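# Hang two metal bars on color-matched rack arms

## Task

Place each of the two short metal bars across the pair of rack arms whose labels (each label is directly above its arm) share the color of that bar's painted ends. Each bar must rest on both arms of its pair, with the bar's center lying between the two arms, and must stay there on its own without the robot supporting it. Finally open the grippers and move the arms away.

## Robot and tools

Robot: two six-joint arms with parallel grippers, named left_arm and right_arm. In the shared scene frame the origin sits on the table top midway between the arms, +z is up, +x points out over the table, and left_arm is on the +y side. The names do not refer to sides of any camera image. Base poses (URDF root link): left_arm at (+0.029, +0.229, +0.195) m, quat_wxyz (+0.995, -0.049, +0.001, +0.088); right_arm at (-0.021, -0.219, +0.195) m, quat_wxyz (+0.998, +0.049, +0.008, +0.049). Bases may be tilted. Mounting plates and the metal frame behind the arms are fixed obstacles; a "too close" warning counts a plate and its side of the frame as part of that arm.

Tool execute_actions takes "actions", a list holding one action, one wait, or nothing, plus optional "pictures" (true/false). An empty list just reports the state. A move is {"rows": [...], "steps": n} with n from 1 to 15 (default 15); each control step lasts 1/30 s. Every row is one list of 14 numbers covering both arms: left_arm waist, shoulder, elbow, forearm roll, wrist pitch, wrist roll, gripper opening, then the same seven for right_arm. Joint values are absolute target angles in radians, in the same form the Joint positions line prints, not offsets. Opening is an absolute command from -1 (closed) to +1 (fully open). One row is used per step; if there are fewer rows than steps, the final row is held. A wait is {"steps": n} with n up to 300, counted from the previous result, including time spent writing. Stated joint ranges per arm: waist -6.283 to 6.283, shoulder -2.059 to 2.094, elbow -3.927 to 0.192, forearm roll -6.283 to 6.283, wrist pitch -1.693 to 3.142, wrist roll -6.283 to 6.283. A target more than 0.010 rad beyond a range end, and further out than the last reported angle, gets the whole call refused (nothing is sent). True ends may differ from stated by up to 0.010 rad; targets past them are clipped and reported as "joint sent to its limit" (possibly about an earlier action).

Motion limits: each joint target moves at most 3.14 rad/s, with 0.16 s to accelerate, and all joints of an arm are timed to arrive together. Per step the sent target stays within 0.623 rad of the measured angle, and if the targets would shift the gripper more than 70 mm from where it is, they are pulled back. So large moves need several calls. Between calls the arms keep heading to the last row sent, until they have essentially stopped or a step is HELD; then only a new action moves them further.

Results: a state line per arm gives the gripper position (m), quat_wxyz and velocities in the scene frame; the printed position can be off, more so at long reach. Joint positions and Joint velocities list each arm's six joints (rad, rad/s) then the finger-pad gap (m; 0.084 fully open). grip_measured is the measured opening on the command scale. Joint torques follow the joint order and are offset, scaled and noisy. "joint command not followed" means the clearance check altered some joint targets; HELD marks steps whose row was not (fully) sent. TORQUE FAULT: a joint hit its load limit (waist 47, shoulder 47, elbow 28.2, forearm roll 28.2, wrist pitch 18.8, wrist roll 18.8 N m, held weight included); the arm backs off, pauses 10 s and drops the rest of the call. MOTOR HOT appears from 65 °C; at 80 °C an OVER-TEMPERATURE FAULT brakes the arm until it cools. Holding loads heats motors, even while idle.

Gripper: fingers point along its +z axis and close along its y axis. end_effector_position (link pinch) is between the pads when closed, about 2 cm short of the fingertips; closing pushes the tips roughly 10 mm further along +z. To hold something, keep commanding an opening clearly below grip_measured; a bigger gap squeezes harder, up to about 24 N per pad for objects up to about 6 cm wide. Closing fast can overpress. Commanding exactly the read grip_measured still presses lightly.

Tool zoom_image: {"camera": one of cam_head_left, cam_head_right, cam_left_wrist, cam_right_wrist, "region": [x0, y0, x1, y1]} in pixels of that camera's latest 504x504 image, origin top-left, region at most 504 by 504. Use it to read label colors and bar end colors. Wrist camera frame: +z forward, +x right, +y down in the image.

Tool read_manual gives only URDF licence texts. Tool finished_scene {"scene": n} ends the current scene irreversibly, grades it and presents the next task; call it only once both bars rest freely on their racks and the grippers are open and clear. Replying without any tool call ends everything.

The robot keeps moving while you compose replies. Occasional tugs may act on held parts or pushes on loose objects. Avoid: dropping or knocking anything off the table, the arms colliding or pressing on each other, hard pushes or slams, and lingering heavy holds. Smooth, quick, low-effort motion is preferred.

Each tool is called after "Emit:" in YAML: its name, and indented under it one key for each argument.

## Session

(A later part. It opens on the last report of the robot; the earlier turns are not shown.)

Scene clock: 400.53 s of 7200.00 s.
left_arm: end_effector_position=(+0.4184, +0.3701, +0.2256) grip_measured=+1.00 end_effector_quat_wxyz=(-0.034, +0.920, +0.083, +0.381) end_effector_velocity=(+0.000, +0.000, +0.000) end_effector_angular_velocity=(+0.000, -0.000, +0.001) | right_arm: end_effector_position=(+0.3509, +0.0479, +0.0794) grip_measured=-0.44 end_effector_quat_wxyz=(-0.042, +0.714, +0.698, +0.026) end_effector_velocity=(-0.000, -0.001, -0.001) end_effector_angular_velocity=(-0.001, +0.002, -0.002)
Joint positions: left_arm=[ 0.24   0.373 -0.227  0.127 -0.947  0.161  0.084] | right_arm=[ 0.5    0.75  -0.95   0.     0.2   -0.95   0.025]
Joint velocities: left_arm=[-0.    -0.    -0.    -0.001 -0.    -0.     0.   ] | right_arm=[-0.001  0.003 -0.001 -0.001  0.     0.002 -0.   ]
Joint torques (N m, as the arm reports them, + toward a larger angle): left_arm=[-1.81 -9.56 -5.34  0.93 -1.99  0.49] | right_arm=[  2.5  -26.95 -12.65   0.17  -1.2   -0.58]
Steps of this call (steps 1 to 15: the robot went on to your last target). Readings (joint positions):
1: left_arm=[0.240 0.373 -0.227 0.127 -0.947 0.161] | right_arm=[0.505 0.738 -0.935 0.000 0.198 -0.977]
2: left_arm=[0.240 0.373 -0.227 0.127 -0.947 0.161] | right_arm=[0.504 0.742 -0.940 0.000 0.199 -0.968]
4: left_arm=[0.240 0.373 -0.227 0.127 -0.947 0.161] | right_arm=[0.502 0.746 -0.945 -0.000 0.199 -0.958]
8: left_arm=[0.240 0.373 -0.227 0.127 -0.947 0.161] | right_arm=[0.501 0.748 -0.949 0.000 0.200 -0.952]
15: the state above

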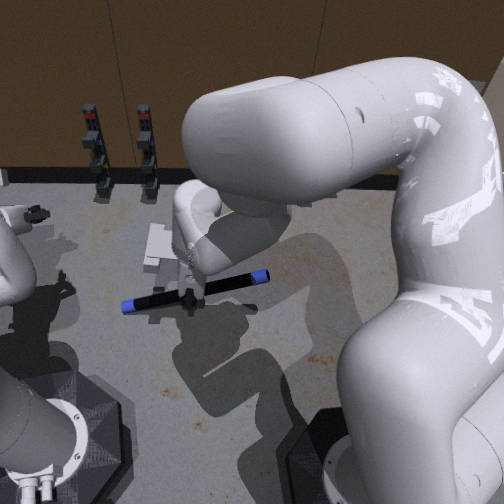

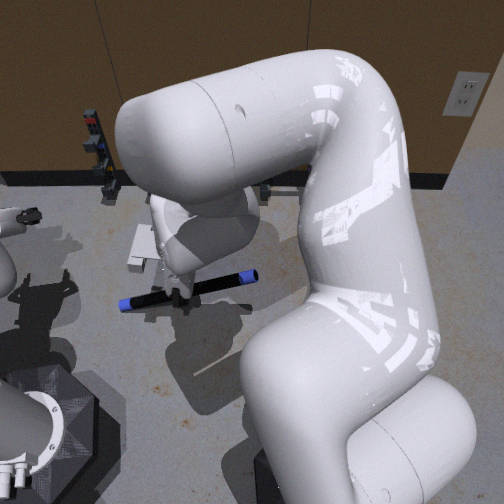

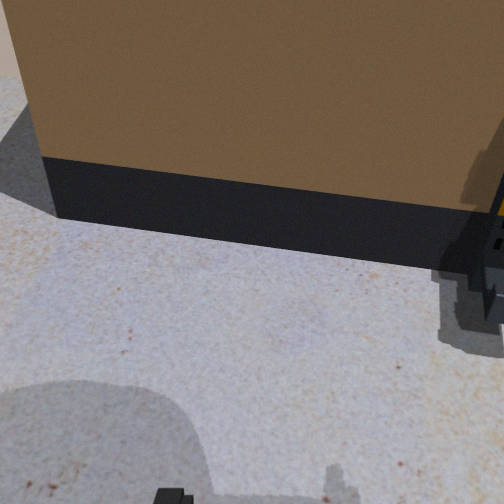

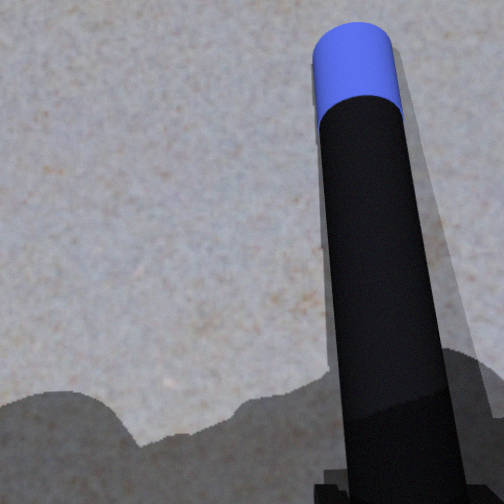

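Emit:
execute_actions:
  actions:
    - {"rows":[[0.24,0.373,-0.227,0.127,-0.947,0.161,1,0.5,0.88,-0.98,0,0.1,-0.95,-1]],"steps":15}
  pictures: false

Emit:
execute_actions:
  actions:
    - {"steps":10}
  pictures: false

Scene clock: 406.50 s of 7200.00 s.
left_arm: end_effector_position=(+0.4184, +0.3701, +0.2256) grip_measured=+1.00 end_effector_quat_wxyz=(-0.034, +0.920, +0.083, +0.381) end_effector_velocity=(-0.000, +0.001, +0.000) end_effector_angular_velocity=(+0.000, -0.000, +0.002) | right_arm: end_effector_position=(+0.3401, +0.0454, +0.0354) grip_measured=-0.44 end_effector_quat_wxyz=(-0.042, +0.714, +0.698, +0.026) end_effector_velocity=(+0.002, +0.001, -0.003) end_effector_angular_velocity=(+0.005, -0.008, -0.003)
Joint positions: left_arm=[ 0.24   0.373 -0.227  0.127 -0.947  0.161  0.084] | right_arm=[ 0.5    0.878 -0.98  -0.     0.101 -0.95   0.025]
Joint velocities: left_arm=[ 0.001 -0.     0.    -0.     0.    -0.    -0.   ] | right_arm=[-0.     0.011 -0.005  0.001 -0.016  0.001 -0.   ]
Joint torques (N m, as the arm reports them, + toward a larger angle): left_arm=[-1.26 -9.81 -5.22  0.47 -2.17  0.36] | right_arm=[  1.99 -27.85 -11.85   0.25  -0.97  -0.67]
Steps of this call (steps 1 to 15: the robot went on to your last target; steps 16 to 90: nothing new was sent; then 2.47 s passed at rest; steps 91 to 105: all 15 steps of this action). Readings (joint positions):
91: left_arm=[0.240 0.373 -0.227 0.127 -0.947 0.161] | right_arm=[0.500 0.750 -0.950 -0.000 0.200 -0.950]
92: left_arm=[0.240 0.373 -0.227 0.127 -0.947 0.161] | right_arm=[0.500 0.753 -0.951 -0.000 0.196 -0.950]
94: left_arm=[0.240 0.373 -0.227 0.127 -0.947 0.161] | right_arm=[0.500 0.787 -0.963 -0.000 0.167 -0.950]
98: left_arm=[0.240 0.373 -0.227 0.127 -0.947 0.161] | right_arm=[0.500 0.862 -0.971 0.000 0.118 -0.950]
105: the state above

Scene clock: 406.83 s of 7200.00 s.
left_arm: end_effector_position=(+0.4184, +0.3701, +0.2256) grip_measured=+1.00 end_effector_quat_wxyz=(-0.034, +0.920, +0.083, +0.381) end_effector_velocity=(-0.000, -0.000, -0.000) end_effector_angular_velocity=(-0.000, +0.000, +0.000) | right_arm: end_effector_position=(+0.3400, +0.0453, +0.0348) grip_measured=-0.44 end_effector_quat_wxyz=(-0.042, +0.714, +0.698, +0.027) end_effector_velocity=(-0.002, -0.001, -0.001) end_effector_angular_velocity=(-0.002, +0.003, +0.001)
Joint positions: left_arm=[ 0.24   0.373 -0.227  0.127 -0.947  0.161  0.084] | right_arm=[ 0.5    0.88  -0.98   0.     0.1   -0.95   0.025]
Joint velocities: left_arm=[-0.     0.     0.    -0.001  0.     0.     0.   ] | right_arm=[ 0.     0.003  0.001  0.     0.001 -0.    -0.   ]
Joint torques (N m, as the arm reports them, + toward a larger angle): left_arm=[ -2.12 -10.28  -4.91   0.74  -2.23   0.44] | right_arm=[  2.22 -27.22 -10.81  -0.11  -0.91  -1.02]
Steps of this call (steps 1 to 10: the robot went on to your last target). Readings (joint positions):
1: left_arm=[0.240 0.373 -0.227 0.127 -0.947 0.161] | right_arm=[0.500 0.878 -0.980 -0.000 0.101 -0.950]
2: left_arm=[0.240 0.373 -0.227 0.127 -0.947 0.161] | right_arm=[0.500 0.879 -0.980 -0.000 0.101 -0.950]
4: left_arm=[0.240 0.373 -0.227 0.127 -0.947 0.161] | right_arm=[0.500 0.879 -0.980 -0.000 0.100 -0.950]
8: left_arm=[0.240 0.373 -0.227 0.127 -0.947 0.161] | right_arm=[0.500 0.879 -0.980 0.000 0.100 -0.950]
10: the state above

Emit:
execute_actions:
  actions:
    - {"rows":[[0.24,0.373,-0.227,0.127,-0.947,0.161,1,0.5,0.905,-0.985,0,0.08,-0.95,-1]],"steps":12}
  pictures: false

Emit:
execute_actions:
  actions:
    - {"rows":[[0.24,0.373,-0.227,0.127,-0.947,0.161,1,0.5,0.905,-0.985,0,0.08,-0.95,0.5]],"steps":15}
  pictures: false

Emit:
execute_actions:
  actions:
    - {"rows":[[0.24,0.373,-0.227,0,-0.947,-1,1,0.5,0.6,-0.9,0,0.1,-0.95,0.5]],"steps":15}
  pictures: false

Emit:
execute_actions:
  actions:
    - {"rows":[[-0.2,0.4,-0.5,0,-0.3,-2.17,1,-0.3,0.4,-0.6,0,-0.5,-0.95,0.5]],"steps":15}
  pictures: false

Emit:
execute_actions:
  actions:
    - {"rows":[[-0.77,0.6,-0.75,0,0.15,-2.17,1,-0.3,0.4,-0.6,0,-0.5,-0.95,0.5]],"steps":15}
  pictures: false

Emit:
execute_actions:
  actions:
    - {"steps":25}

Scene clock: 423.57 s of 7200.00 s.
left_arm: end_effector_position=(+0.4184, +0.3701, +0.2256) grip_measured=+1.00 end_effector_quat_wxyz=(-0.034, +0.920, +0.083, +0.381) end_effector_velocity=(-0.000, -0.000, -0.000) end_effector_angular_velocity=(-0.000, +0.001, -0.000) | right_arm: end_effector_position=(+0.3368, +0.0440, +0.0262) grip_measured=-0.44 end_effector_quat_wxyz=(-0.042, +0.714, +0.698, +0.026) end_effector_velocity=(+0.001, +0.001, -0.001) end_effector_angular_velocity=(+0.003, -0.004, +0.002)
Joint positions: left_arm=[ 0.24   0.373 -0.227  0.127 -0.947  0.161  0.084] | right_arm=[ 0.5    0.904 -0.985  0.     0.081 -0.95   0.025]
Joint velocities: left_arm=[-0.  0. -0. -0.  0. -0.  0.] | right_arm=[ 0.001  0.005 -0.003 -0.    -0.007 -0.001 -0.   ]
Joint torques (N m, as the arm reports them, + toward a larger angle): left_arm=[ -1.39 -10.18  -4.44   1.17  -2.12   0.65] | right_arm=[  2.17 -27.74 -10.86  -0.4   -1.14  -0.64]
Steps of this call (steps 1 to 15: the robot went on to your last target; steps 16 to 90: nothing new was sent; then 13.33 s passed at rest; steps 91 to 102: all 12 steps of this action). Readings (joint positions):
91: left_arm=[0.240 0.373 -0.227 0.127 -0.947 0.161] | right_arm=[0.500 0.880 -0.980 -0.000 0.100 -0.950]
92: left_arm=[0.240 0.373 -0.227 0.127 -0.947 0.161] | right_arm=[0.500 0.882 -0.981 -0.000 0.098 -0.950]
94: left_arm=[0.240 0.373 -0.227 0.127 -0.947 0.161] | right_arm=[0.500 0.890 -0.983 0.000 0.091 -0.950]
98: left_arm=[0.240 0.373 -0.227 0.127 -0.947 0.161] | right_arm=[0.500 0.902 -0.984 0.000 0.083 -0.950]
102: the state above

Scene clock: 424.07 s of 7200.00 s.
left_arm: end_effector_position=(+0.4184, +0.3701, +0.2256) grip_measured=+1.00 end_effector_quat_wxyz=(-0.034, +0.920, +0.083, +0.381) end_effector_velocity=(-0.000, +0.000, +0.000) end_effector_angular_velocity=(+0.000, -0.000, +0.002) | right_arm: end_effector_position=(+0.3368, +0.0441, +0.0259) grip_measured=+0.49 end_effector_quat_wxyz=(-0.042, +0.714, +0.698, +0.026) end_effector_velocity=(+0.000, +0.000, -0.000) end_effector_angular_velocity=(+0.000, -0.000, +0.000)
Joint positions: left_arm=[ 0.24   0.373 -0.227  0.127 -0.947  0.161  0.084] | right_arm=[ 0.5    0.905 -0.985 -0.     0.08  -0.95   0.065]
Joint velocities: left_arm=[ 0.    -0.    -0.    -0.001 -0.    -0.     0.   ] | right_arm=[-0.     0.    -0.    -0.001 -0.     0.     0.002]
Joint torques (N m, as the arm reports them, + toward a larger angle): left_arm=[ -0.38 -10.29  -4.89   0.94  -2.08   0.73] | right_arm=[  2.14 -28.15 -10.71  -0.55  -1.71  -0.91]
Steps of this call (steps 1 to 15: all 15 steps of this action). Readings (joint positions):
1: left_arm=[0.240 0.373 -0.227 0.127 -0.947 0.161] | right_arm=[0.500 0.904 -0.985 -0.000 0.081 -0.950]
2: left_arm=[0.240 0.373 -0.227 0.127 -0.947 0.161] | right_arm=[0.500 0.905 -0.985 -0.000 0.081 -0.950]
4: left_arm=[0.240 0.373 -0.227 0.127 -0.947 0.161] | right_arm=[0.500 0.905 -0.985 -0.000 0.080 -0.950]
8: left_arm=[0.240 0.373 -0.227 0.127 -0.947 0.161] | right_arm=[0.500 0.905 -0.985 -0.000 0.080 -0.950]
15: the state above

Scene clock: 424.57 s of 7200.00 s.
left_arm: end_effector_position=(+0.4079, +0.3985, +0.2225) grip_measured=+1.00 end_effector_quat_wxyz=(+0.109, +0.758, +0.533, +0.360) end_effector_velocity=(-0.006, +0.012, -0.001) end_effector_angular_velocity=(-1.326, -0.430, +1.498) | right_arm: end_effector_position=(+0.3936, +0.0698, +0.1437) grip_measured=+0.49 end_effector_quat_wxyz=(-0.025, +0.713, +0.691, +0.120) end_effector_velocity=(+0.021, +0.006, +0.077) end_effector_angular_velocity=(+0.060, -0.087, -0.010)
Joint positions: left_arm=[ 0.24   0.373 -0.227  0.004 -0.947 -0.774  0.084] | right_arm=[ 0.5    0.617 -0.907 -0.     0.098 -0.95   0.065]
Joint velocities: left_arm=[-0.001 -0.     0.    -0.056  0.    -2.014  0.   ] | right_arm=[-0.    -0.199  0.073 -0.     0.019 -0.    -0.   ]
Joint torques (N m, as the arm reports them, + toward a larger angle): left_arm=[ -0.39 -10.58  -4.87   0.86  -1.7    1.39] | right_arm=[  1.82 -22.02 -13.14  -0.23  -1.27  -0.34]
Steps of this call (steps 1 to 15: all 15 steps of this action). Readings (joint positions):
1: left_arm=[0.240 0.373 -0.227 0.127 -0.947 0.161] | right_arm=[0.500 0.905 -0.985 -0.000 0.080 -0.950]
2: left_arm=[0.240 0.373 -0.227 0.126 -0.947 0.156] | right_arm=[0.500 0.903 -0.984 -0.000 0.080 -0.950]
4: left_arm=[0.240 0.373 -0.227 0.116 -0.947 0.107] | right_arm=[0.500 0.868 -0.969 0.000 0.084 -0.950]
8: left_arm=[0.240 0.373 -0.227 0.059 -0.947 -0.190] | right_arm=[0.500 0.753 -0.946 -0.000 0.089 -0.950]
15: the state above

Scene clock: 425.07 s of 7200.00 s.
left_arm: end_effector_position=(+0.4622, +0.2774, +0.1827) grip_measured=+1.00 end_effector_quat_wxyz=(+0.200, +0.665, +0.699, +0.170) end_effector_velocity=(+0.060, -0.289, -0.063) end_effector_angular_velocity=(-1.102, +0.588, +1.056) | right_arm: end_effector_position=(+0.4726, -0.0627, +0.1716) grip_measured=+0.49 end_effector_quat_wxyz=(+0.019, +0.798, +0.565, +0.207) end_effector_velocity=(+0.127, -0.336, +0.052) end_effector_angular_velocity=(+0.105, -0.316, -0.716)
Joint positions: left_arm=[-0.062  0.392 -0.414  0.001 -0.505 -1.479  0.084] | right_arm=[ 0.204  0.525 -0.779  0.    -0.144 -0.95   0.065]
Joint velocities: left_arm=[-0.658  0.04  -0.407 -0.002  0.97  -2.05  -0.   ] | right_arm=[-0.68  -0.166  0.241  0.    -0.477  0.     0.   ]
Joint torques (N m, as the arm reports them, + toward a larger angle): left_arm=[ -0.66 -12.81  -7.7    0.34  -1.6    0.13] | right_arm=[  2.39 -25.55 -13.85  -0.69  -1.57  -0.7 ]
Steps of this call (steps 1 to 15: all 15 steps of this action). Readings (joint positions):
1: left_arm=[0.240 0.373 -0.227 0.003 -0.947 -0.836] | right_arm=[0.500 0.611 -0.905 -0.000 0.099 -0.950]
2: left_arm=[0.239 0.373 -0.228 0.002 -0.944 -0.886] | right_arm=[0.497 0.607 -0.901 -0.000 0.095 -0.950]
4: left_arm=[0.212 0.375 -0.244 0.001 -0.903 -0.956] | right_arm=[0.463 0.595 -0.881 -0.001 0.058 -0.950]
8: left_arm=[0.101 0.381 -0.314 0.001 -0.747 -1.105] | right_arm=[0.363 0.566 -0.838 0.000 -0.027 -0.950]
15: the state above

Scene clock: 425.57 s of 7200.00 s.
left_arm: end_effector_position=(+0.4424, +0.1093, +0.1406) grip_measured=+1.00 end_effector_quat_wxyz=(+0.140, +0.662, +0.736, +0.019) end_effector_velocity=(-0.124, -0.325, -0.077) end_effector_angular_velocity=(+0.024, +0.561, -0.288) | right_arm: end_effector_position=(+0.5033, -0.2398, +0.2013) grip_measured=+0.49 end_effector_quat_wxyz=(+0.094, +0.866, +0.410, +0.272) end_effector_velocity=(-0.007, -0.364, +0.066) end_effector_angular_velocity=(-0.030, -0.338, -0.713)
Joint positions: left_arm=[-0.445  0.499 -0.602  0.    -0.134 -1.933  0.084] | right_arm=[-0.135  0.441 -0.659  0.    -0.383 -0.95   0.065]
Joint velocities: left_arm=[-0.79   0.245 -0.359 -0.002  0.686 -0.572 -0.   ] | right_arm=[-0.678 -0.169  0.24   0.    -0.477 -0.     0.   ]
Joint torques (N m, as the arm reports them, + toward a larger angle): left_arm=[ -3.31 -14.32  -9.03   0.65  -1.56   0.16] | right_arm=[  1.57 -24.31 -12.84   0.02  -2.04  -0.88]
Steps of this call (steps 1 to 15: all 15 steps of this action). Readings (joint positions):
1: left_arm=[-0.083 0.393 -0.428 0.001 -0.473 -1.550] | right_arm=[0.182 0.519 -0.771 0.000 -0.160 -0.950]
2: left_arm=[-0.106 0.394 -0.441 0.000 -0.441 -1.623] | right_arm=[0.159 0.514 -0.763 0.000 -0.176 -0.950]
4: left_arm=[-0.159 0.407 -0.472 0.000 -0.384 -1.737] | right_arm=[0.114 0.503 -0.747 0.000 -0.208 -0.950]
8: left_arm=[-0.261 0.442 -0.518 0.000 -0.294 -1.796] | right_arm=[0.023 0.480 -0.715 0.000 -0.272 -0.950]
15: the state above

Scene clock: 426.40 s of 7200.00 s.
left_arm: end_effector_position=(+0.3689, -0.0089, +0.1131) grip_measured=+1.00 end_effector_quat_wxyz=(+0.037, +0.704, +0.709, -0.033) end_effector_velocity=(-0.001, -0.001, -0.001) end_effector_angular_velocity=(+0.002, +0.002, -0.002) | right_arm: end_effector_position=(+0.4933, -0.3276, +0.2184) grip_measured=+0.49 end_effector_quat_wxyz=(+0.141, +0.885, +0.331, +0.295) end_effector_velocity=(-0.001, -0.001, -0.000) end_effector_angular_velocity=(+0.000, +0.001, -0.003)
Joint positions: left_arm=[-0.769  0.6   -0.75  -0.     0.15  -2.17   0.084] | right_arm=[-0.3    0.4   -0.6   -0.    -0.5   -0.95   0.065]
Joint velocities: left_arm=[-0.005  0.002 -0.002 -0.001  0.003 -0.002  0.   ] | right_arm=[-0.002  0.     0.001  0.001 -0.     0.     0.   ]
Joint torques (N m, as the arm reports them, + toward a larger angle): left_arm=[ -1.42 -16.05  -9.88   0.92  -1.35   0.29] | right_arm=[  1.3  -22.83 -12.79  -0.4   -2.03  -0.55]
Steps of this call (steps 1 to 25: the robot went on to your last target). Readings (joint positions):
1: left_arm=[-0.471 0.507 -0.614 0.000 -0.111 -1.953] | right_arm=[-0.157 0.435 -0.651 0.000 -0.399 -0.950]
2: left_arm=[-0.497 0.515 -0.626 0.000 -0.088 -1.972] | right_arm=[-0.180 0.430 -0.643 0.000 -0.415 -0.950]
4: left_arm=[-0.551 0.532 -0.650 0.000 -0.041 -2.010] | right_arm=[-0.225 0.419 -0.627 0.000 -0.447 -0.950]
8: left_arm=[-0.657 0.565 -0.699 0.000 0.052 -2.088] | right_arm=[-0.282 0.405 -0.607 0.000 -0.486 -0.950]
25: the state above

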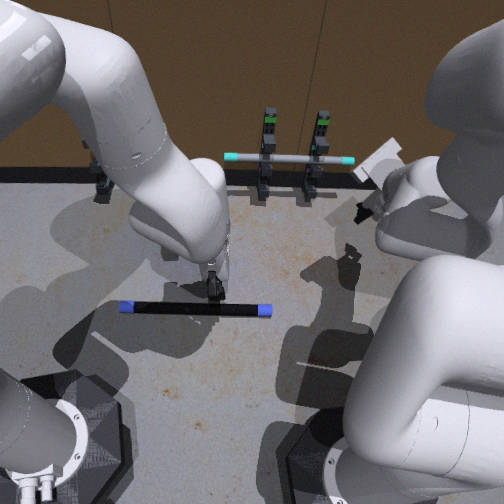

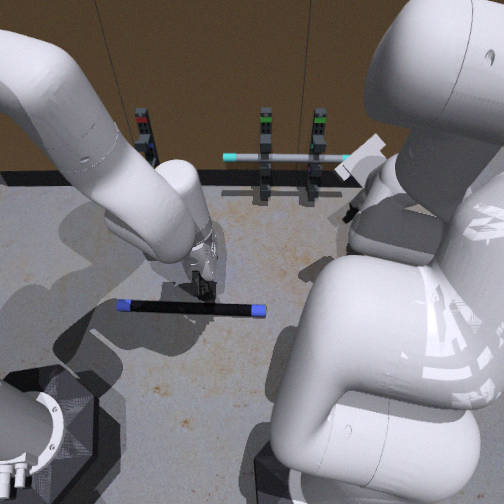

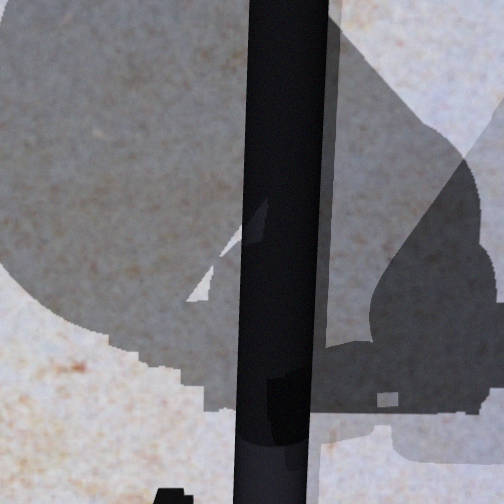

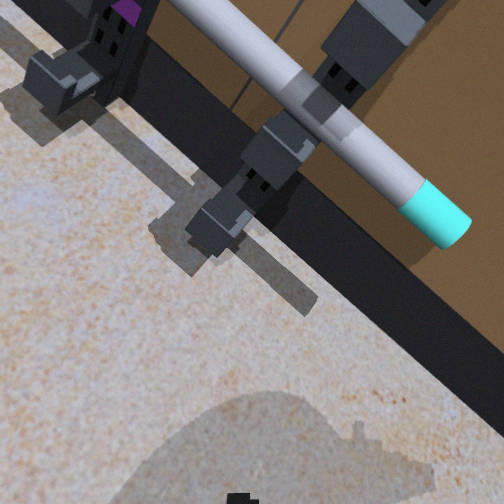

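Emit:
execute_actions:
  actions:
    - {"rows":[[-0.755,0.76,-0.77,0,0.01,-2.17,1,-0.3,0.4,-0.6,0,-0.5,-0.95,0.5]],"steps":15}
  pictures: false

Emit:
execute_actions:
  actions:
    - {"steps":10}

Scene clock: 434.53 s of 7200.00 s.
left_arm: end_effector_position=(+0.3591, -0.0004, +0.0631) grip_measured=+1.00 end_effector_quat_wxyz=(+0.037, +0.699, +0.714, -0.033) end_effector_velocity=(-0.002, +0.001, -0.005) end_effector_angular_velocity=(-0.001, -0.002, +0.001) | right_arm: end_effector_position=(+0.4933, -0.3277, +0.2184) grip_measured=+0.49 end_effector_quat_wxyz=(+0.141, +0.885, +0.331, +0.295) end_effector_velocity=(+0.000, +0.000, -0.000) end_effector_angular_velocity=(-0.000, -0.000, +0.000)
Joint positions: left_arm=[-0.755  0.757 -0.771  0.     0.012 -2.17   0.084] | right_arm=[-0.3    0.4   -0.6    0.    -0.5   -0.95   0.065]
Joint velocities: left_arm=[ 0.001  0.017 -0.     0.001 -0.019 -0.     0.   ] | right_arm=[ 0.     0.    -0.001 -0.    -0.    -0.    -0.   ]
Joint torques (N m, as the arm reports them, + toward a larger angle): left_arm=[ -1.72 -15.15  -8.05   0.64  -1.07   0.39] | right_arm=[  1.67 -22.78 -12.44  -0.3   -2.11  -0.59]
Steps of this call (steps 1 to 15: the robot went on to your last target; steps 16 to 100: nothing new was sent; then 4.30 s passed at rest; steps 101 to 115: all 15 steps of this action). Readings (joint positions):
101: left_arm=[-0.770 0.600 -0.750 0.000 0.150 -2.170] | right_arm=[-0.300 0.400 -0.600 0.000 -0.500 -0.950]
102: left_arm=[-0.770 0.603 -0.751 0.000 0.146 -2.170] | right_arm=[-0.300 0.400 -0.600 0.000 -0.500 -0.950]
104: left_arm=[-0.766 0.640 -0.760 0.000 0.108 -2.170] | right_arm=[-0.300 0.400 -0.600 0.000 -0.500 -0.950]
108: left_arm=[-0.757 0.737 -0.763 -0.000 0.037 -2.170] | right_arm=[-0.300 0.400 -0.600 0.000 -0.500 -0.950]
115: the state above

Scene clock: 434.87 s of 7200.00 s.
left_arm: end_effector_position=(+0.3583, +0.0001, +0.0620) grip_measured=+1.00 end_effector_quat_wxyz=(+0.037, +0.699, +0.714, -0.033) end_effector_velocity=(-0.001, +0.000, -0.001) end_effector_angular_velocity=(+0.001, +0.001, -0.001) | right_arm: end_effector_position=(+0.4933, -0.3277, +0.2184) grip_measured=+0.49 end_effector_quat_wxyz=(+0.141, +0.885, +0.331, +0.295) end_effector_velocity=(-0.000, +0.000, +0.000) end_effector_angular_velocity=(-0.000, -0.000, +0.000)
Joint positions: left_arm=[-0.755  0.76  -0.77   0.     0.01  -2.17   0.084] | right_arm=[-0.3    0.4   -0.6   -0.    -0.5   -0.95   0.065]
Joint velocities: left_arm=[ 0.001  0.002  0.     0.001 -0.     0.    -0.   ] | right_arm=[ 0. -0.  0. -0.  0. -0.  0.]
Joint torques (N m, as the arm reports them, + toward a larger angle): left_arm=[ -1.34 -15.68  -7.99   0.46  -1.04   0.34] | right_arm=[  1.77 -22.16 -12.7    0.06  -1.94  -0.41]
Steps of this call (steps 1 to 10: the robot went on to your last target). Readings (joint positions):
1: left_arm=[-0.755 0.758 -0.770 0.000 0.011 -2.170] | right_arm=[-0.300 0.400 -0.600 -0.000 -0.500 -0.950]
2: left_arm=[-0.755 0.758 -0.770 0.000 0.011 -2.170] | right_arm=[-0.300 0.400 -0.600 0.000 -0.500 -0.950]
4: left_arm=[-0.755 0.759 -0.770 0.000 0.010 -2.170] | right_arm=[-0.300 0.400 -0.600 0.000 -0.500 -0.950]
8: left_arm=[-0.755 0.759 -0.770 0.000 0.010 -2.170] | right_arm=[-0.300 0.400 -0.600 -0.000 -0.500 -0.950]
10: the state above

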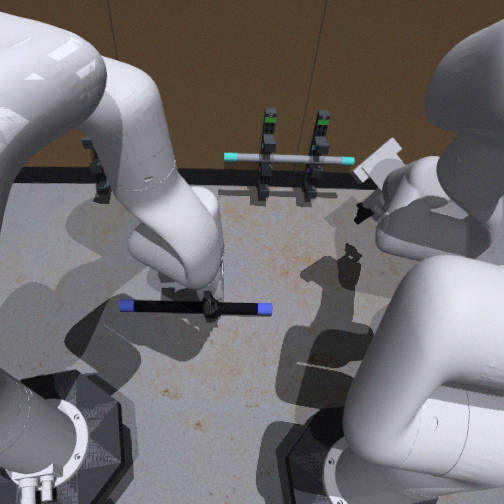

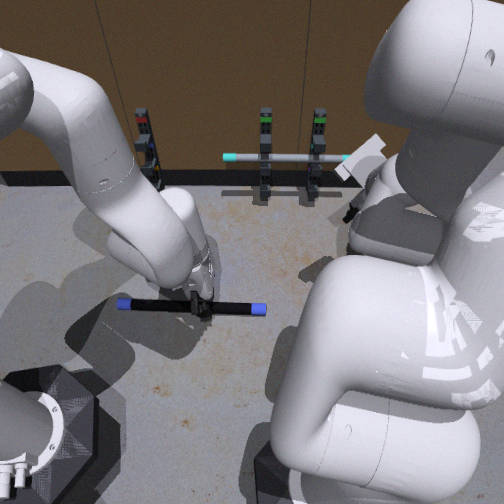

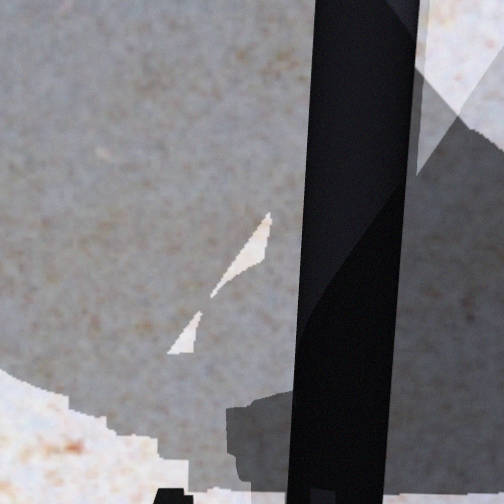

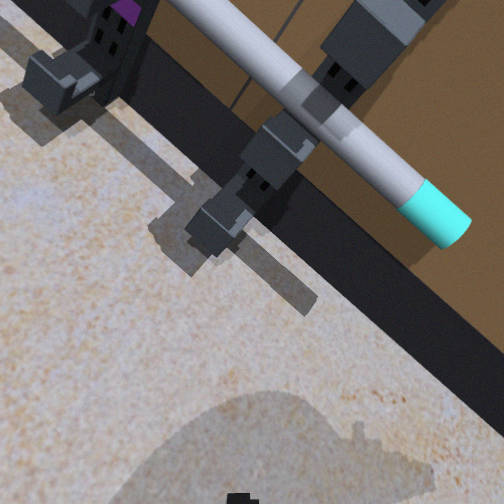

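Emit:
execute_actions:
  actions:
    - {"rows":[[-0.72,0.86,-0.745,0,-0.115,-2.14,1,-0.3,0.4,-0.6,0,-0.5,-0.95,0.5]],"steps":15}
  pictures: false

Emit:
execute_actions:
  actions:
    - {"rows":[[-0.72,0.86,-0.745,0,-0.115,-2.14,-1,-0.3,0.4,-0.6,0,-0.5,-0.95,0.5]],"steps":15}
  pictures: false

Scene clock: 447.60 s of 7200.00 s.
left_arm: end_effector_position=(+0.3430, +0.0221, +0.0285) grip_measured=+1.00 end_effector_quat_wxyz=(+0.037, +0.697, +0.715, -0.033) end_effector_velocity=(-0.004, +0.002, -0.004) end_effector_angular_velocity=(+0.000, +0.000, -0.003) | right_arm: end_effector_position=(+0.4933, -0.3277, +0.2184) grip_measured=+0.49 end_effector_quat_wxyz=(+0.141, +0.885, +0.331, +0.295) end_effector_velocity=(-0.000, +0.000, -0.000) end_effector_angular_velocity=(+0.000, +0.001, +0.001)
Joint positions: left_arm=[-0.721  0.858 -0.746  0.    -0.114 -2.14   0.084] | right_arm=[-0.3    0.4   -0.6    0.    -0.5   -0.95   0.065]
Joint velocities: left_arm=[ 0.002  0.012  0.006  0.001 -0.017  0.004 -0.   ] | right_arm=[-0.     0.001 -0.001 -0.001 -0.     0.    -0.   ]
Joint torques (N m, as the arm reports them, + toward a larger angle): left_arm=[ -1.91 -14.88  -5.68   0.35  -0.78   0.14] | right_arm=[  1.82 -22.76 -12.9   -0.62  -2.06  -0.65]
Steps of this call (steps 1 to 15: the robot went on to your last target; steps 16 to 90: nothing new was sent; then 9.23 s passed at rest; steps 91 to 105: all 15 steps of this action). Readings (joint positions):
91: left_arm=[-0.755 0.760 -0.770 0.000 0.010 -2.170] | right_arm=[-0.300 0.400 -0.600 -0.000 -0.500 -0.950]
92: left_arm=[-0.754 0.762 -0.770 0.000 0.005 -2.169] | right_arm=[-0.300 0.400 -0.600 0.000 -0.500 -0.950]
94: left_arm=[-0.744 0.788 -0.766 0.000 -0.032 -2.160] | right_arm=[-0.300 0.400 -0.600 0.000 -0.500 -0.950]
98: left_arm=[-0.725 0.847 -0.745 -0.000 -0.092 -2.145] | right_arm=[-0.300 0.400 -0.600 0.000 -0.500 -0.950]
105: the state above

Scene clock: 448.10 s of 7200.00 s.
left_arm: end_effector_position=(+0.3424, +0.0226, +0.0279) grip_measured=-0.45 end_effector_quat_wxyz=(+0.037, +0.697, +0.715, -0.033) end_effector_velocity=(-0.001, +0.000, -0.001) end_effector_angular_velocity=(+0.001, +0.001, +0.001) | right_arm: end_effector_position=(+0.4933, -0.3277, +0.2184) grip_measured=+0.49 end_effector_quat_wxyz=(+0.141, +0.885, +0.331, +0.295) end_effector_velocity=(+0.000, -0.000, +0.000) end_effector_angular_velocity=(-0.000, -0.000, -0.000)
Joint positions: left_arm=[-0.72   0.86  -0.745  0.    -0.115 -2.14   0.025] | right_arm=[-0.3    0.4   -0.6    0.    -0.5   -0.95   0.065]
Joint velocities: left_arm=[ 0.     0.001  0.    -0.001 -0.     0.     0.   ] | right_arm=[-0. -0. -0. -0.  0. -0. -0.]
Joint torques (N m, as the arm reports them, + toward a larger angle): left_arm=[ -0.79 -13.34  -5.27   0.42  -0.81   0.44] | right_arm=[  1.49 -22.92 -12.5   -0.41  -1.93  -0.75]
Steps of this call (steps 1 to 15: all 15 steps of this action). Readings (joint positions):
1: left_arm=[-0.720 0.858 -0.746 0.000 -0.114 -2.140] | right_arm=[-0.300 0.400 -0.600 0.000 -0.500 -0.950]
2: left_arm=[-0.720 0.859 -0.746 0.000 -0.114 -2.140] | right_arm=[-0.300 0.400 -0.600 -0.000 -0.500 -0.950]
4: left_arm=[-0.720 0.859 -0.745 0.000 -0.115 -2.140] | right_arm=[-0.300 0.400 -0.600 -0.000 -0.500 -0.950]
8: left_arm=[-0.720 0.860 -0.745 -0.000 -0.115 -2.140] | right_arm=[-0.300 0.400 -0.600 0.000 -0.500 -0.950]
15: the state above

Emit:
execute_actions:
  actions:
    - {"rows":[[-0.6,0.6,-0.75,0,-0.3,-1.9,-1,-0.3,0.4,-0.6,0,-0.5,-0.95,0.5]],"steps":15}
  pictures: false

Emit:
execute_actions:
  actions:
    - {"rows":[[-0.22,1.0,-0.93,0,-1.24,-1.6,-1,-0.3,0.4,-0.6,0,-0.5,-0.95,0.5]],"steps":15}
  pictures: false

Emit:
execute_actions:
  actions:
    - {"steps":25}

Scene clock: 457.33 s of 7200.00 s.
left_arm: end_effector_position=(+0.4666, +0.0122, +0.1365) grip_measured=-0.45 end_effector_quat_wxyz=(+0.203, +0.710, +0.673, +0.034) end_effector_velocity=(+0.250, +0.015, +0.274) end_effector_angular_velocity=(-0.211, -0.778, -0.096) | right_arm: end_effector_position=(+0.4933, -0.3277, +0.2184) grip_measured=+0.49 end_effector_quat_wxyz=(+0.141, +0.885, +0.331, +0.295) end_effector_velocity=(-0.000, -0.000, -0.000) end_effector_angular_velocity=(+0.000, +0.000, -0.001)
Joint positions: left_arm=[-0.624  0.653 -0.749 -0.    -0.262 -1.949  0.025] | right_arm=[-0.3    0.4   -0.6   -0.    -0.5   -0.95   0.065]
Joint velocities: left_arm=[ 0.202 -0.45  -0.017  0.    -0.314  0.399  0.   ] | right_arm=[-0.     0.001 -0.     0.001 -0.    -0.    -0.   ]
Joint torques (N m, as the arm reports them, + toward a larger angle): left_arm=[ -3.15 -14.67  -9.64   0.46  -1.95   0.33] | right_arm=[  2.57 -22.64 -12.64  -0.74  -2.16  -0.61]
Steps of this call (steps 1 to 15: the robot went on to your last target; steps 16 to 90: nothing new was sent; then 5.73 s passed at rest; steps 91 to 105: all 15 steps of this action). Readings (joint positions):
91: left_arm=[-0.720 0.860 -0.745 0.000 -0.115 -2.140] | right_arm=[-0.300 0.400 -0.600 0.000 -0.500 -0.950]
92: left_arm=[-0.719 0.858 -0.744 0.000 -0.117 -2.136] | right_arm=[-0.300 0.400 -0.600 0.000 -0.500 -0.950]
94: left_arm=[-0.705 0.833 -0.739 0.000 -0.136 -2.108] | right_arm=[-0.300 0.400 -0.600 -0.000 -0.500 -0.950]
98: left_arm=[-0.674 0.763 -0.747 -0.000 -0.184 -2.049] | right_arm=[-0.300 0.400 -0.600 0.000 -0.500 -0.950]
105: the state above

Scene clock: 457.83 s of 7200.00 s.
left_arm: end_effector_position=(+0.5819, +0.1206, +0.1568) grip_measured=-0.45 end_effector_quat_wxyz=(+0.352, +0.646, +0.648, +0.197) end_effector_velocity=(+0.188, +0.266, +0.137) end_effector_angular_velocity=(+0.057, -1.295, +0.339) | right_arm: end_effector_position=(+0.4933, -0.3277, +0.2184) grip_measured=+0.49 end_effector_quat_wxyz=(+0.141, +0.885, +0.331, +0.295) end_effector_velocity=(-0.001, +0.000, -0.001) end_effector_angular_velocity=(+0.001, +0.003, +0.000)
Joint positions: left_arm=[-0.362  0.865 -0.864 -0.    -0.803 -1.718  0.025] | right_arm=[-0.3    0.4   -0.6   -0.    -0.5   -0.95   0.065]
Joint velocities: left_arm=[ 0.503  0.481 -0.235  0.001 -1.535  0.419  0.   ] | right_arm=[-0.     0.002  0.    -0.     0.    -0.     0.   ]
Joint torques (N m, as the arm reports them, + toward a larger angle): left_arm=[ -2.83 -18.12  -8.9    0.4   -2.4    0.56] | right_arm=[  1.87 -23.09 -12.7   -0.33  -1.91  -0.48]
Steps of this call (steps 1 to 15: all 15 steps of this action). Readings (joint positions):
1: left_arm=[-0.618 0.639 -0.750 -0.000 -0.272 -1.936] | right_arm=[-0.300 0.400 -0.600 0.000 -0.500 -0.950]
2: left_arm=[-0.610 0.630 -0.752 0.000 -0.285 -1.924] | right_arm=[-0.300 0.400 -0.600 -0.000 -0.500 -0.950]
4: left_arm=[-0.577 0.649 -0.769 0.001 -0.341 -1.893] | right_arm=[-0.300 0.400 -0.600 -0.000 -0.500 -0.950]
8: left_arm=[-0.490 0.743 -0.803 -0.000 -0.484 -1.824] | right_arm=[-0.300 0.400 -0.600 0.000 -0.500 -0.950]
15: the state above

Scene clock: 458.67 s of 7200.00 s.
left_arm: end_effector_position=(+0.6116, +0.2036, +0.2014) grip_measured=-0.45 end_effector_quat_wxyz=(+0.435, +0.572, +0.602, +0.349) end_effector_velocity=(-0.000, +0.002, -0.000) end_effector_angular_velocity=(+0.000, -0.001, +0.002) | right_arm: end_effector_position=(+0.4933, -0.3277, +0.2184) grip_measured=+0.49 end_effector_quat_wxyz=(+0.141, +0.885, +0.331, +0.295) end_effector_velocity=(+0.001, -0.000, +0.001) end_effector_angular_velocity=(-0.000, -0.002, -0.001)
Joint positions: left_arm=[-0.22   1.    -0.93   0.    -1.24  -1.6    0.025] | right_arm=[-0.3    0.4   -0.6    0.    -0.5   -0.95   0.065]
Joint velocities: left_arm=[ 0.003  0.001 -0.     0.001 -0.002  0.001  0.   ] | right_arm=[ 0.    -0.002 -0.     0.    -0.     0.    -0.   ]
Joint torques (N m, as the arm reports them, + toward a larger angle): left_arm=[ -1.31 -17.14  -7.25   1.06  -2.43   0.46] | right_arm=[  1.77 -22.3  -12.7    0.22  -1.97  -0.7 ]
Steps of this call (steps 1 to 25: the robot went on to your last target). Readings (joint positions):
1: left_arm=[-0.345 0.881 -0.872 -0.000 -0.855 -1.704] | right_arm=[-0.300 0.400 -0.600 -0.000 -0.500 -0.950]
2: left_arm=[-0.329 0.897 -0.880 -0.000 -0.907 -1.690] | right_arm=[-0.300 0.400 -0.600 0.000 -0.500 -0.950]
4: left_arm=[-0.295 0.929 -0.896 -0.000 -1.011 -1.662] | right_arm=[-0.300 0.400 -0.600 -0.000 -0.500 -0.950]
8: left_arm=[-0.240 0.981 -0.920 -0.000 -1.174 -1.618] | right_arm=[-0.300 0.400 -0.600 -0.000 -0.500 -0.950]
25: the state above

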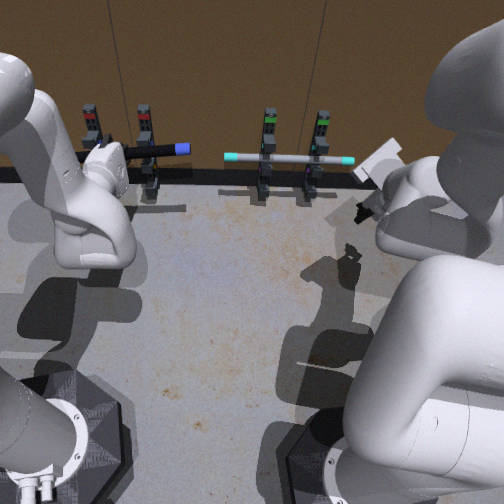

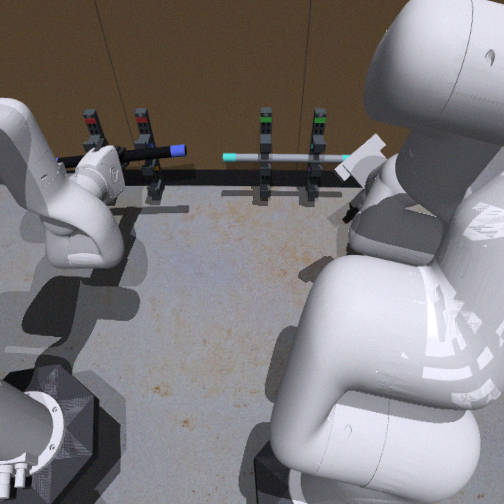

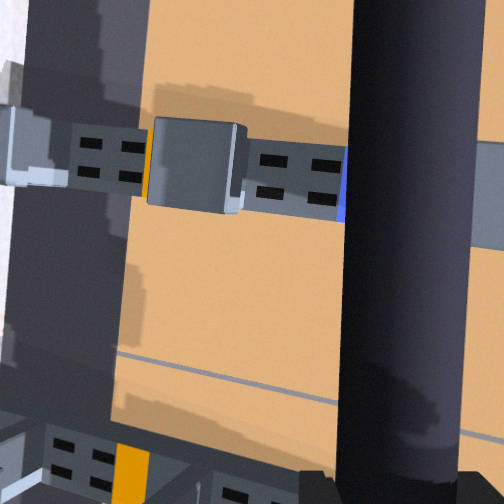

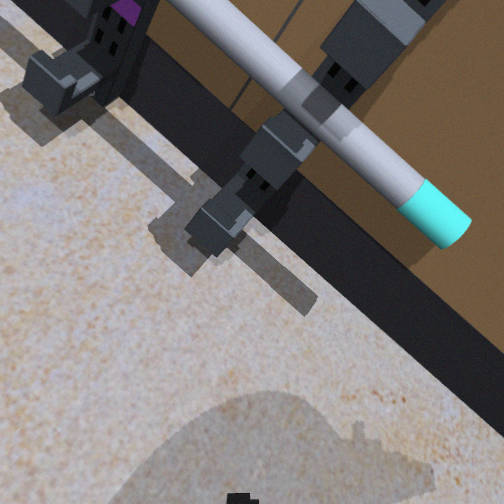

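Emit:
execute_actions:
  actions:
    - {"rows":[[-0.22,1.12,-1.12,0,-1.17,-1.6,-1,-0.3,0.4,-0.6,0,-0.5,-0.95,0.5]],"steps":15}
  pictures: false

Emit:
execute_actions:
  actions:
    - {"rows":[[-0.22,1.21,-1.33,0,-1.06,-1.6,-1,-0.3,0.4,-0.6,0,-0.5,-0.95,0.5]],"steps":15}
  pictures: false

Emit:
execute_actions:
  actions:
    - {"steps":10}

Scene clock: 469.57 s of 7200.00 s.
left_arm: end_effector_position=(+0.6455, +0.1994, +0.1724) grip_measured=-0.45 end_effector_quat_wxyz=(+0.434, +0.573, +0.603, +0.347) end_effector_velocity=(+0.005, -0.000, -0.002) end_effector_angular_velocity=(-0.001, -0.002, +0.001) | right_arm: end_effector_position=(+0.4933, -0.3277, +0.2184) grip_measured=+0.49 end_effector_quat_wxyz=(+0.141, +0.885, +0.331, +0.295) end_effector_velocity=(-0.000, +0.000, -0.000) end_effector_angular_velocity=(+0.000, +0.001, -0.000)
Joint positions: left_arm=[-0.22   1.12  -1.116  0.    -1.17  -1.6    0.025] | right_arm=[-0.3    0.4   -0.6    0.    -0.5   -0.95   0.065]
Joint velocities: left_arm=[-0.     0.013 -0.024 -0.001  0.008 -0.001 -0.   ] | right_arm=[ 0.     0.001 -0.     0.    -0.     0.    -0.   ]
Joint torques (N m, as the arm reports them, + toward a larger angle): left_arm=[ -2.27 -21.33 -12.46   0.95  -3.53   0.13] | right_arm=[  1.37 -23.16 -12.89  -0.2   -1.74  -0.55]
Steps of this call (steps 1 to 15: the robot went on to your last target; steps 16 to 90: nothing new was sent; then 7.40 s passed at rest; steps 91 to 105: all 15 steps of this action). Readings (joint positions):
91: left_arm=[-0.220 1.000 -0.930 0.000 -1.240 -1.600] | right_arm=[-0.300 0.400 -0.600 0.000 -0.500 -0.950]
92: left_arm=[-0.220 1.002 -0.934 0.000 -1.239 -1.600] | right_arm=[-0.300 0.400 -0.600 0.000 -0.500 -0.950]
94: left_arm=[-0.220 1.029 -0.977 0.000 -1.223 -1.600] | right_arm=[-0.300 0.400 -0.600 -0.000 -0.500 -0.950]
98: left_arm=[-0.220 1.100 -1.083 -0.000 -1.182 -1.600] | right_arm=[-0.300 0.400 -0.600 -0.000 -0.500 -0.950]
105: the state above

Scene clock: 470.07 s of 7200.00 s.
left_arm: end_effector_position=(+0.6891, +0.1963, +0.1572) grip_measured=-0.45 end_effector_quat_wxyz=(+0.434, +0.572, +0.603, +0.348) end_effector_velocity=(+0.007, +0.000, -0.005) end_effector_angular_velocity=(+0.000, +0.009, -0.000) | right_arm: end_effector_position=(+0.4933, -0.3277, +0.2184) grip_measured=+0.49 end_effector_quat_wxyz=(+0.141, +0.885, +0.331, +0.295) end_effector_velocity=(+0.000, -0.000, +0.000) end_effector_angular_velocity=(-0.000, -0.001, -0.000)
Joint positions: left_arm=[-0.22   1.213 -1.321 -0.    -1.059 -1.6    0.025] | right_arm=[-0.3    0.4   -0.6    0.    -0.5   -0.95   0.065]
Joint velocities: left_arm=[ 0.002  0.016 -0.034  0.001  0.027 -0.001 -0.   ] | right_arm=[-0. -0. -0.  0. -0. -0. -0.]
Joint torques (N m, as the arm reports them, + toward a larger angle): left_arm=[ -2.71 -31.58 -26.74   1.26  -5.08   0.27] | right_arm=[  1.61 -22.95 -12.39  -0.55  -1.97  -0.69]
Steps of this call (steps 1 to 15: all 15 steps of this action). Readings (joint positions):
1: left_arm=[-0.220 1.120 -1.116 -0.000 -1.170 -1.600] | right_arm=[-0.300 0.400 -0.600 -0.000 -0.500 -0.950]
2: left_arm=[-0.220 1.122 -1.121 -0.000 -1.167 -1.600] | right_arm=[-0.300 0.400 -0.600 -0.000 -0.500 -0.950]
4: left_arm=[-0.220 1.142 -1.165 -0.000 -1.144 -1.600] | right_arm=[-0.300 0.400 -0.600 -0.000 -0.500 -0.950]
8: left_arm=[-0.220 1.193 -1.286 -0.000 -1.082 -1.600] | right_arm=[-0.300 0.400 -0.600 -0.000 -0.500 -0.950]
15: the state above

Scene clock: 470.40 s of 7200.00 s.
left_arm: end_effector_position=(+0.6894, +0.1962, +0.1574) grip_measured=-0.45 end_effector_quat_wxyz=(+0.434, +0.572, +0.603, +0.348) end_effector_velocity=(-0.000, -0.002, +0.002) end_effector_angular_velocity=(-0.001, -0.008, -0.003) | right_arm: end_effector_position=(+0.4933, -0.3277, +0.2184) grip_measured=+0.49 end_effector_quat_wxyz=(+0.141, +0.885, +0.331, +0.295) end_effector_velocity=(+0.000, -0.000, +0.000) end_effector_angular_velocity=(-0.000, -0.001, -0.001)
Joint positions: left_arm=[-0.22   1.213 -1.322 -0.    -1.059 -1.6    0.025] | right_arm=[-0.3    0.4   -0.6   -0.    -0.5   -0.95   0.065]
Joint velocities: left_arm=[-0.002 -0.     0.001  0.001 -0.008 -0.001 -0.   ] | right_arm=[ 0.    -0.    -0.     0.001 -0.    -0.     0.   ]
Joint torques (N m, as the arm reports them, + toward a larger angle): left_arm=[ -4.61 -32.25 -27.54   1.32  -6.66   0.57] | right_arm=[  1.59 -23.59 -12.5   -0.03  -2.18  -0.79]
Steps of this call (steps 1 to 10: the robot went on to your last target). Readings (joint positions):
1: left_arm=[-0.220 1.213 -1.322 -0.000 -1.058 -1.600] | right_arm=[-0.300 0.400 -0.600 0.000 -0.500 -0.950]
2: left_arm=[-0.220 1.214 -1.322 -0.000 -1.058 -1.600] | right_arm=[-0.300 0.400 -0.600 0.000 -0.500 -0.950]
4: left_arm=[-0.220 1.213 -1.322 -0.000 -1.058 -1.600] | right_arm=[-0.300 0.400 -0.600 -0.000 -0.500 -0.950]
8: left_arm=[-0.220 1.213 -1.322 -0.000 -1.058 -1.600] | right_arm=[-0.300 0.400 -0.600 -0.000 -0.500 -0.950]
10: the state above

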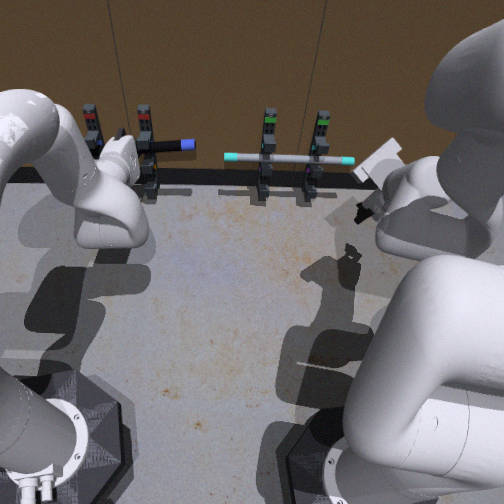

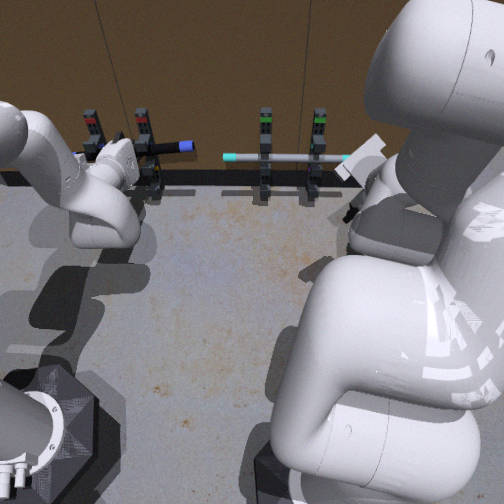

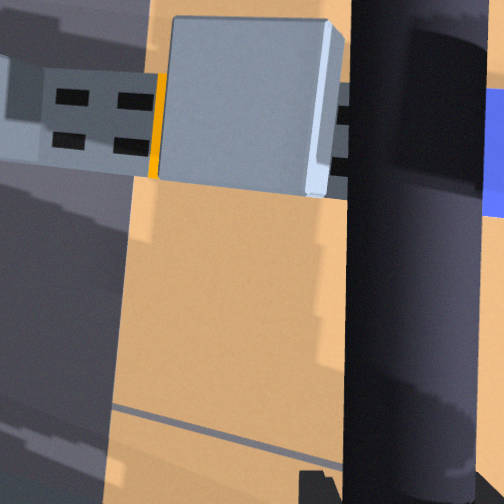

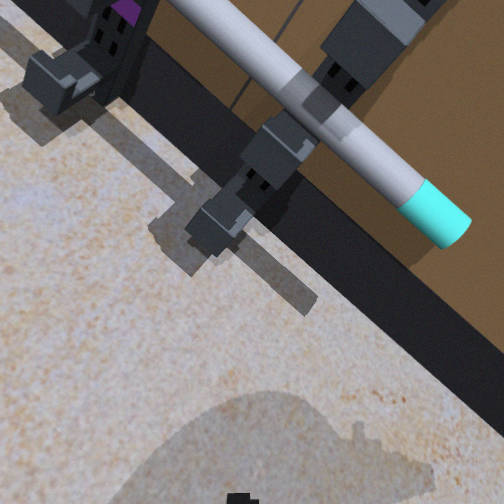

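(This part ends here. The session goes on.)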